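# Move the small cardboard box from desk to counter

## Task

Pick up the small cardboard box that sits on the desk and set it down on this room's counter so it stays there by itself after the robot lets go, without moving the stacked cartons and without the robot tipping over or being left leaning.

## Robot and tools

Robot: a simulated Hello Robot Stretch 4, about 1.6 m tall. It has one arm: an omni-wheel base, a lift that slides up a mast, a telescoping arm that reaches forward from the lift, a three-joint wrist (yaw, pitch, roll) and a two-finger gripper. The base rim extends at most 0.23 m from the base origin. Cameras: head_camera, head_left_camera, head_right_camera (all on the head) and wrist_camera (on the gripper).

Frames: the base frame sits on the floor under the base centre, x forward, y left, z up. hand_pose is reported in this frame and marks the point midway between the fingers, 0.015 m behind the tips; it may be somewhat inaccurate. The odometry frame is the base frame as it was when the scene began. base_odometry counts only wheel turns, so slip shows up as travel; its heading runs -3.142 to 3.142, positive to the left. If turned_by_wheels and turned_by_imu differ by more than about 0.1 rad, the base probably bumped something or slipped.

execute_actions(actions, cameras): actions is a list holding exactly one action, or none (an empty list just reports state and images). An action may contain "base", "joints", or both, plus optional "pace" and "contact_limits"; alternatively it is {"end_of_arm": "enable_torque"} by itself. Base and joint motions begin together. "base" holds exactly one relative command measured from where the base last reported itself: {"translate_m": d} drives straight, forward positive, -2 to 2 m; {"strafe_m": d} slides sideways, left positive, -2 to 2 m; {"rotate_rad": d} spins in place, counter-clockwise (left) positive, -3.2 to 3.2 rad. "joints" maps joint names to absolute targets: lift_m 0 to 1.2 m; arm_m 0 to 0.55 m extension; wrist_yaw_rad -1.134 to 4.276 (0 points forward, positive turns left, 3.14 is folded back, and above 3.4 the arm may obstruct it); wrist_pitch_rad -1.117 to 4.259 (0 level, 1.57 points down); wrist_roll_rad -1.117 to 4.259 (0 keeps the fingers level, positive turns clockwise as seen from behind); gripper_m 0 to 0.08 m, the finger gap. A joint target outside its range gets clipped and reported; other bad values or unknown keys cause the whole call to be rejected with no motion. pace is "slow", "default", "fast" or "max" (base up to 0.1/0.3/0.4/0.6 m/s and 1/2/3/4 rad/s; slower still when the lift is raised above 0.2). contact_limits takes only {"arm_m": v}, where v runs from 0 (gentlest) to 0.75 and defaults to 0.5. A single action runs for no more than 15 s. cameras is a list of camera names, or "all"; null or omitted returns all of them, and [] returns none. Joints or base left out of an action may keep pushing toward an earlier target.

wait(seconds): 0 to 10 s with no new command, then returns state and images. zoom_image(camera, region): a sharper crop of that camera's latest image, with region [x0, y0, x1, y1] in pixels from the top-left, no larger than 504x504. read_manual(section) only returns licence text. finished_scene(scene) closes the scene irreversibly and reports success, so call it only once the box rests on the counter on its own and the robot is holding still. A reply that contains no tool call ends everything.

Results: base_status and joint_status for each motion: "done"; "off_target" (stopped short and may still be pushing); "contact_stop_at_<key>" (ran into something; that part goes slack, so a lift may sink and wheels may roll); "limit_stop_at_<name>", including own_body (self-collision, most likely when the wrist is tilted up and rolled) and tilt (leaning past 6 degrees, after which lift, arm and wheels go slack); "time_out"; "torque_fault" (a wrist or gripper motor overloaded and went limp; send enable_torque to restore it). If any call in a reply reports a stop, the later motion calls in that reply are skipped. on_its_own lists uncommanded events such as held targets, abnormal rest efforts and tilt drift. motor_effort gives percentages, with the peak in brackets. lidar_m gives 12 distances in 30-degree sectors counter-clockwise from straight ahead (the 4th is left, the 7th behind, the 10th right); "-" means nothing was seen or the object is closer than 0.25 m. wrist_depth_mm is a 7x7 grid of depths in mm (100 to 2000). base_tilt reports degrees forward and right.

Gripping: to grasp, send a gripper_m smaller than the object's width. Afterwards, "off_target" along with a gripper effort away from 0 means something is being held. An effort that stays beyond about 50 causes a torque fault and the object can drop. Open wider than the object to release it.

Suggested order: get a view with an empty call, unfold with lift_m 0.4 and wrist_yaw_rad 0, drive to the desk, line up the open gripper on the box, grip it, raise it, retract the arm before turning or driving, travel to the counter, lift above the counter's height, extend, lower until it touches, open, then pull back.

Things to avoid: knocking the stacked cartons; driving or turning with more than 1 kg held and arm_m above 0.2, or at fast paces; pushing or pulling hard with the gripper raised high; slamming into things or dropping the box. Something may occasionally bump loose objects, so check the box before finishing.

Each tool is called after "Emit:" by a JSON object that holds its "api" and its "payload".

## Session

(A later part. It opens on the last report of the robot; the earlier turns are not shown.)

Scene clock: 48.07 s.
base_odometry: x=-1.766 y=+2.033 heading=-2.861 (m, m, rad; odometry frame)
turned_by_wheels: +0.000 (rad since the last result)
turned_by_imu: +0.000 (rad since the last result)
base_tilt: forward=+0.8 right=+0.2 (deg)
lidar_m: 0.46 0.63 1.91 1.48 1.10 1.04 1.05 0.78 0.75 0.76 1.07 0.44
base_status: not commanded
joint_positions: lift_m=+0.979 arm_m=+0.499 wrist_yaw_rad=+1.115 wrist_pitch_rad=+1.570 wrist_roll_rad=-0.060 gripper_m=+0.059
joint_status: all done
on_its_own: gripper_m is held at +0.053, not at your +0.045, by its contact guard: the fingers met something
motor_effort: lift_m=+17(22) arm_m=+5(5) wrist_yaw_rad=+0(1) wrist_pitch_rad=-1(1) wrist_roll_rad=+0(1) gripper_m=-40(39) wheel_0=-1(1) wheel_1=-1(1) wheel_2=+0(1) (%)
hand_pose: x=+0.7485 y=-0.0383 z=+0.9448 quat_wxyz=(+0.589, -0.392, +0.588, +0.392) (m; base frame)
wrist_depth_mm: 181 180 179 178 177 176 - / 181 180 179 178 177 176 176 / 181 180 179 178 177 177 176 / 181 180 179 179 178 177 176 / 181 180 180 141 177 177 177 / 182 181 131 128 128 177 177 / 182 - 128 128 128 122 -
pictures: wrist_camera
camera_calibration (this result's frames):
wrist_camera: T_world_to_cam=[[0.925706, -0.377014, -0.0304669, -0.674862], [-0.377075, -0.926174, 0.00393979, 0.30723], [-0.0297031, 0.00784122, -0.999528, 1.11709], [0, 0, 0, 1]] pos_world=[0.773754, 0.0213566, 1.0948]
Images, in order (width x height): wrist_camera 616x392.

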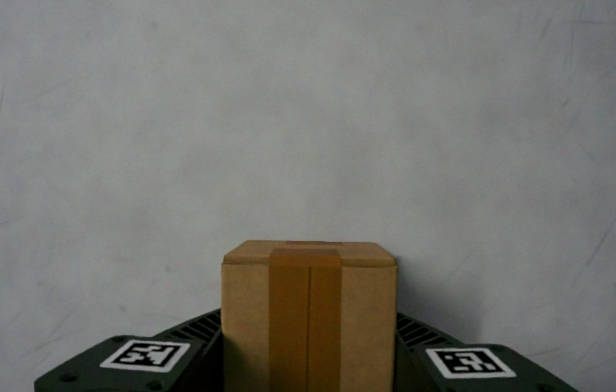

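The box is within about 1 mm of the counter top, so I'll release it now.

Emit:
{"api": "execute_actions", "payload": {"actions": [{"joints": {"gripper_m": 0.08}}], "cameras": ["wrist_camera"]}}

Emit:
{"api": "execute_actions", "payload": {"actions": [{"joints": {"lift_m": 1.05}, "pace": "fast"}], "cameras": ["wrist_camera", "head_right_camera"]}}

Scene clock: 49.17 s.
base_odometry: x=-1.766 y=+2.033 heading=-2.861 (m, m, rad; odometry frame)
turned_by_wheels: +0.000 (rad since the last result)
turned_by_imu: +0.000 (rad since the last result)
base_tilt: forward=+0.6 right=+0.3 (deg)
lidar_m: 0.47 0.65 1.93 1.48 1.08 1.05 1.06 0.78 0.73 0.79 1.08 0.46
base_status: not commanded
joint_positions: lift_m=+0.979 arm_m=+0.499 wrist_yaw_rad=+1.115 wrist_pitch_rad=+1.570 wrist_roll_rad=-0.060 gripper_m=+0.080
joint_status: all done
motor_effort: lift_m=+17(17) arm_m=+5(5) wrist_yaw_rad=+0(0) wrist_pitch_rad=-1(1) wrist_roll_rad=+0(0) gripper_m=+1(38) wheel_0=-2(2) wheel_1=-1(1) wheel_2=+0(1) (%)
hand_pose: x=+0.7485 y=-0.0383 z=+0.9448 quat_wxyz=(+0.589, -0.392, +0.588, +0.392) (m; base frame)
wrist_depth_mm: 181 180 179 178 177 177 - / 181 180 179 178 177 177 176 / 181 181 179 178 178 177 176 / 181 181 180 179 178 177 176 / 182 181 180 140 178 178 177 / 182 181 140 129 134 177 177 / - 106 130 129 129 110 -
pictures: wrist_camera
camera_calibration (this result's frames):
wrist_camera: T_world_to_cam=[[0.925706, -0.377014, -0.0304669, -0.674862], [-0.377075, -0.926174, 0.00393979, 0.30723], [-0.0297031, 0.00784123, -0.999528, 1.11709], [0, 0, 0, 1]] pos_world=[0.773754, 0.0213566, 1.0948]
Images, in order (width x height): wrist_camera 616x392.

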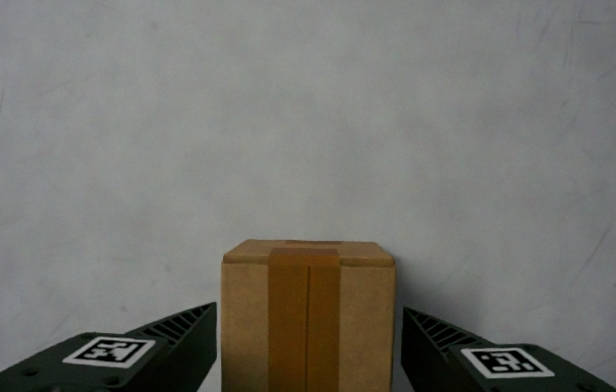

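Scene clock: 50.20 s.
base_odometry: x=-1.766 y=+2.033 heading=-2.861 (m, m, rad; odometry frame)
turned_by_wheels: +0.000 (rad since the last result)
turned_by_imu: +0.000 (rad since the last result)
base_tilt: forward=+0.8 right=+0.1 (deg)
lidar_m: 0.47 0.66 1.90 1.48 1.09 1.05 1.04 0.78 0.74 0.77 1.08 0.47
base_status: not commanded
joint_positions: lift_m=+1.050 arm_m=+0.499 wrist_yaw_rad=+1.115 wrist_pitch_rad=+1.570 wrist_roll_rad=-0.060 gripper_m=+0.080
joint_status: all done
motor_effort: lift_m=+24(27) arm_m=+5(5) wrist_yaw_rad=+1(1) wrist_pitch_rad=-1(1) wrist_roll_rad=-1(1) gripper_m=+2(2) wheel_0=-1(1) wheel_1=-1(1) wheel_2=+0(0) (%)
hand_pose: x=+0.7485 y=-0.0383 z=+1.0152 quat_wxyz=(+0.589, -0.392, +0.588, +0.392) (m; base frame)
wrist_depth_mm: 252 251 250 249 247 246 246 / 253 251 250 249 248 246 246 / 253 252 250 249 248 247 246 / 253 252 251 250 248 247 246 / 253 253 250 200 248 247 246 / 254 252 251 200 248 248 247 / - 106 201 200 199 110 -
pictures: head_right_camera, wrist_camera
camera_calibration (this result's frames):
wrist_camera: T_world_to_cam=[[0.925706, -0.377014, -0.0304669, -0.672719], [-0.377075, -0.926174, 0.00393991, 0.306953], [-0.0297031, 0.00784112, -0.999528, 1.18746], [0, 0, 0, 1]] pos_world=[0.773756, 0.0213566, 1.1652]
Images, in order (width x height): head_right_camera 420x672, wrist_camera 616x392.

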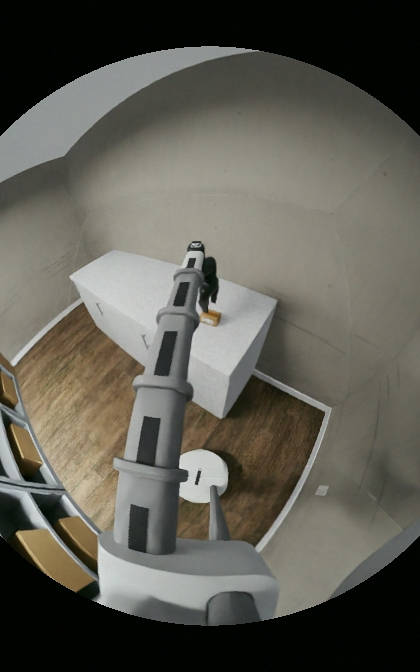

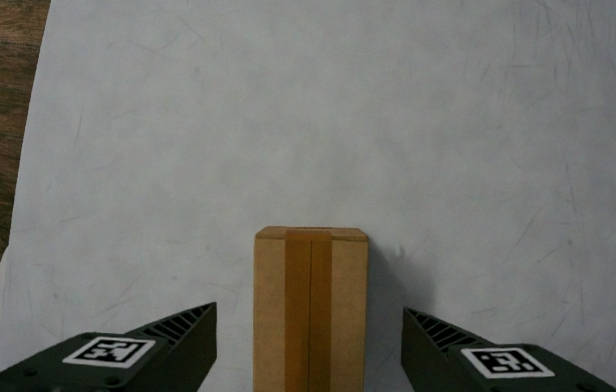

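The box is resting on the counter and the gripper is clear of it.

Emit:
{"api": "finished_scene", "payload": {"scene": 1}}

The scene is finished: the task was done.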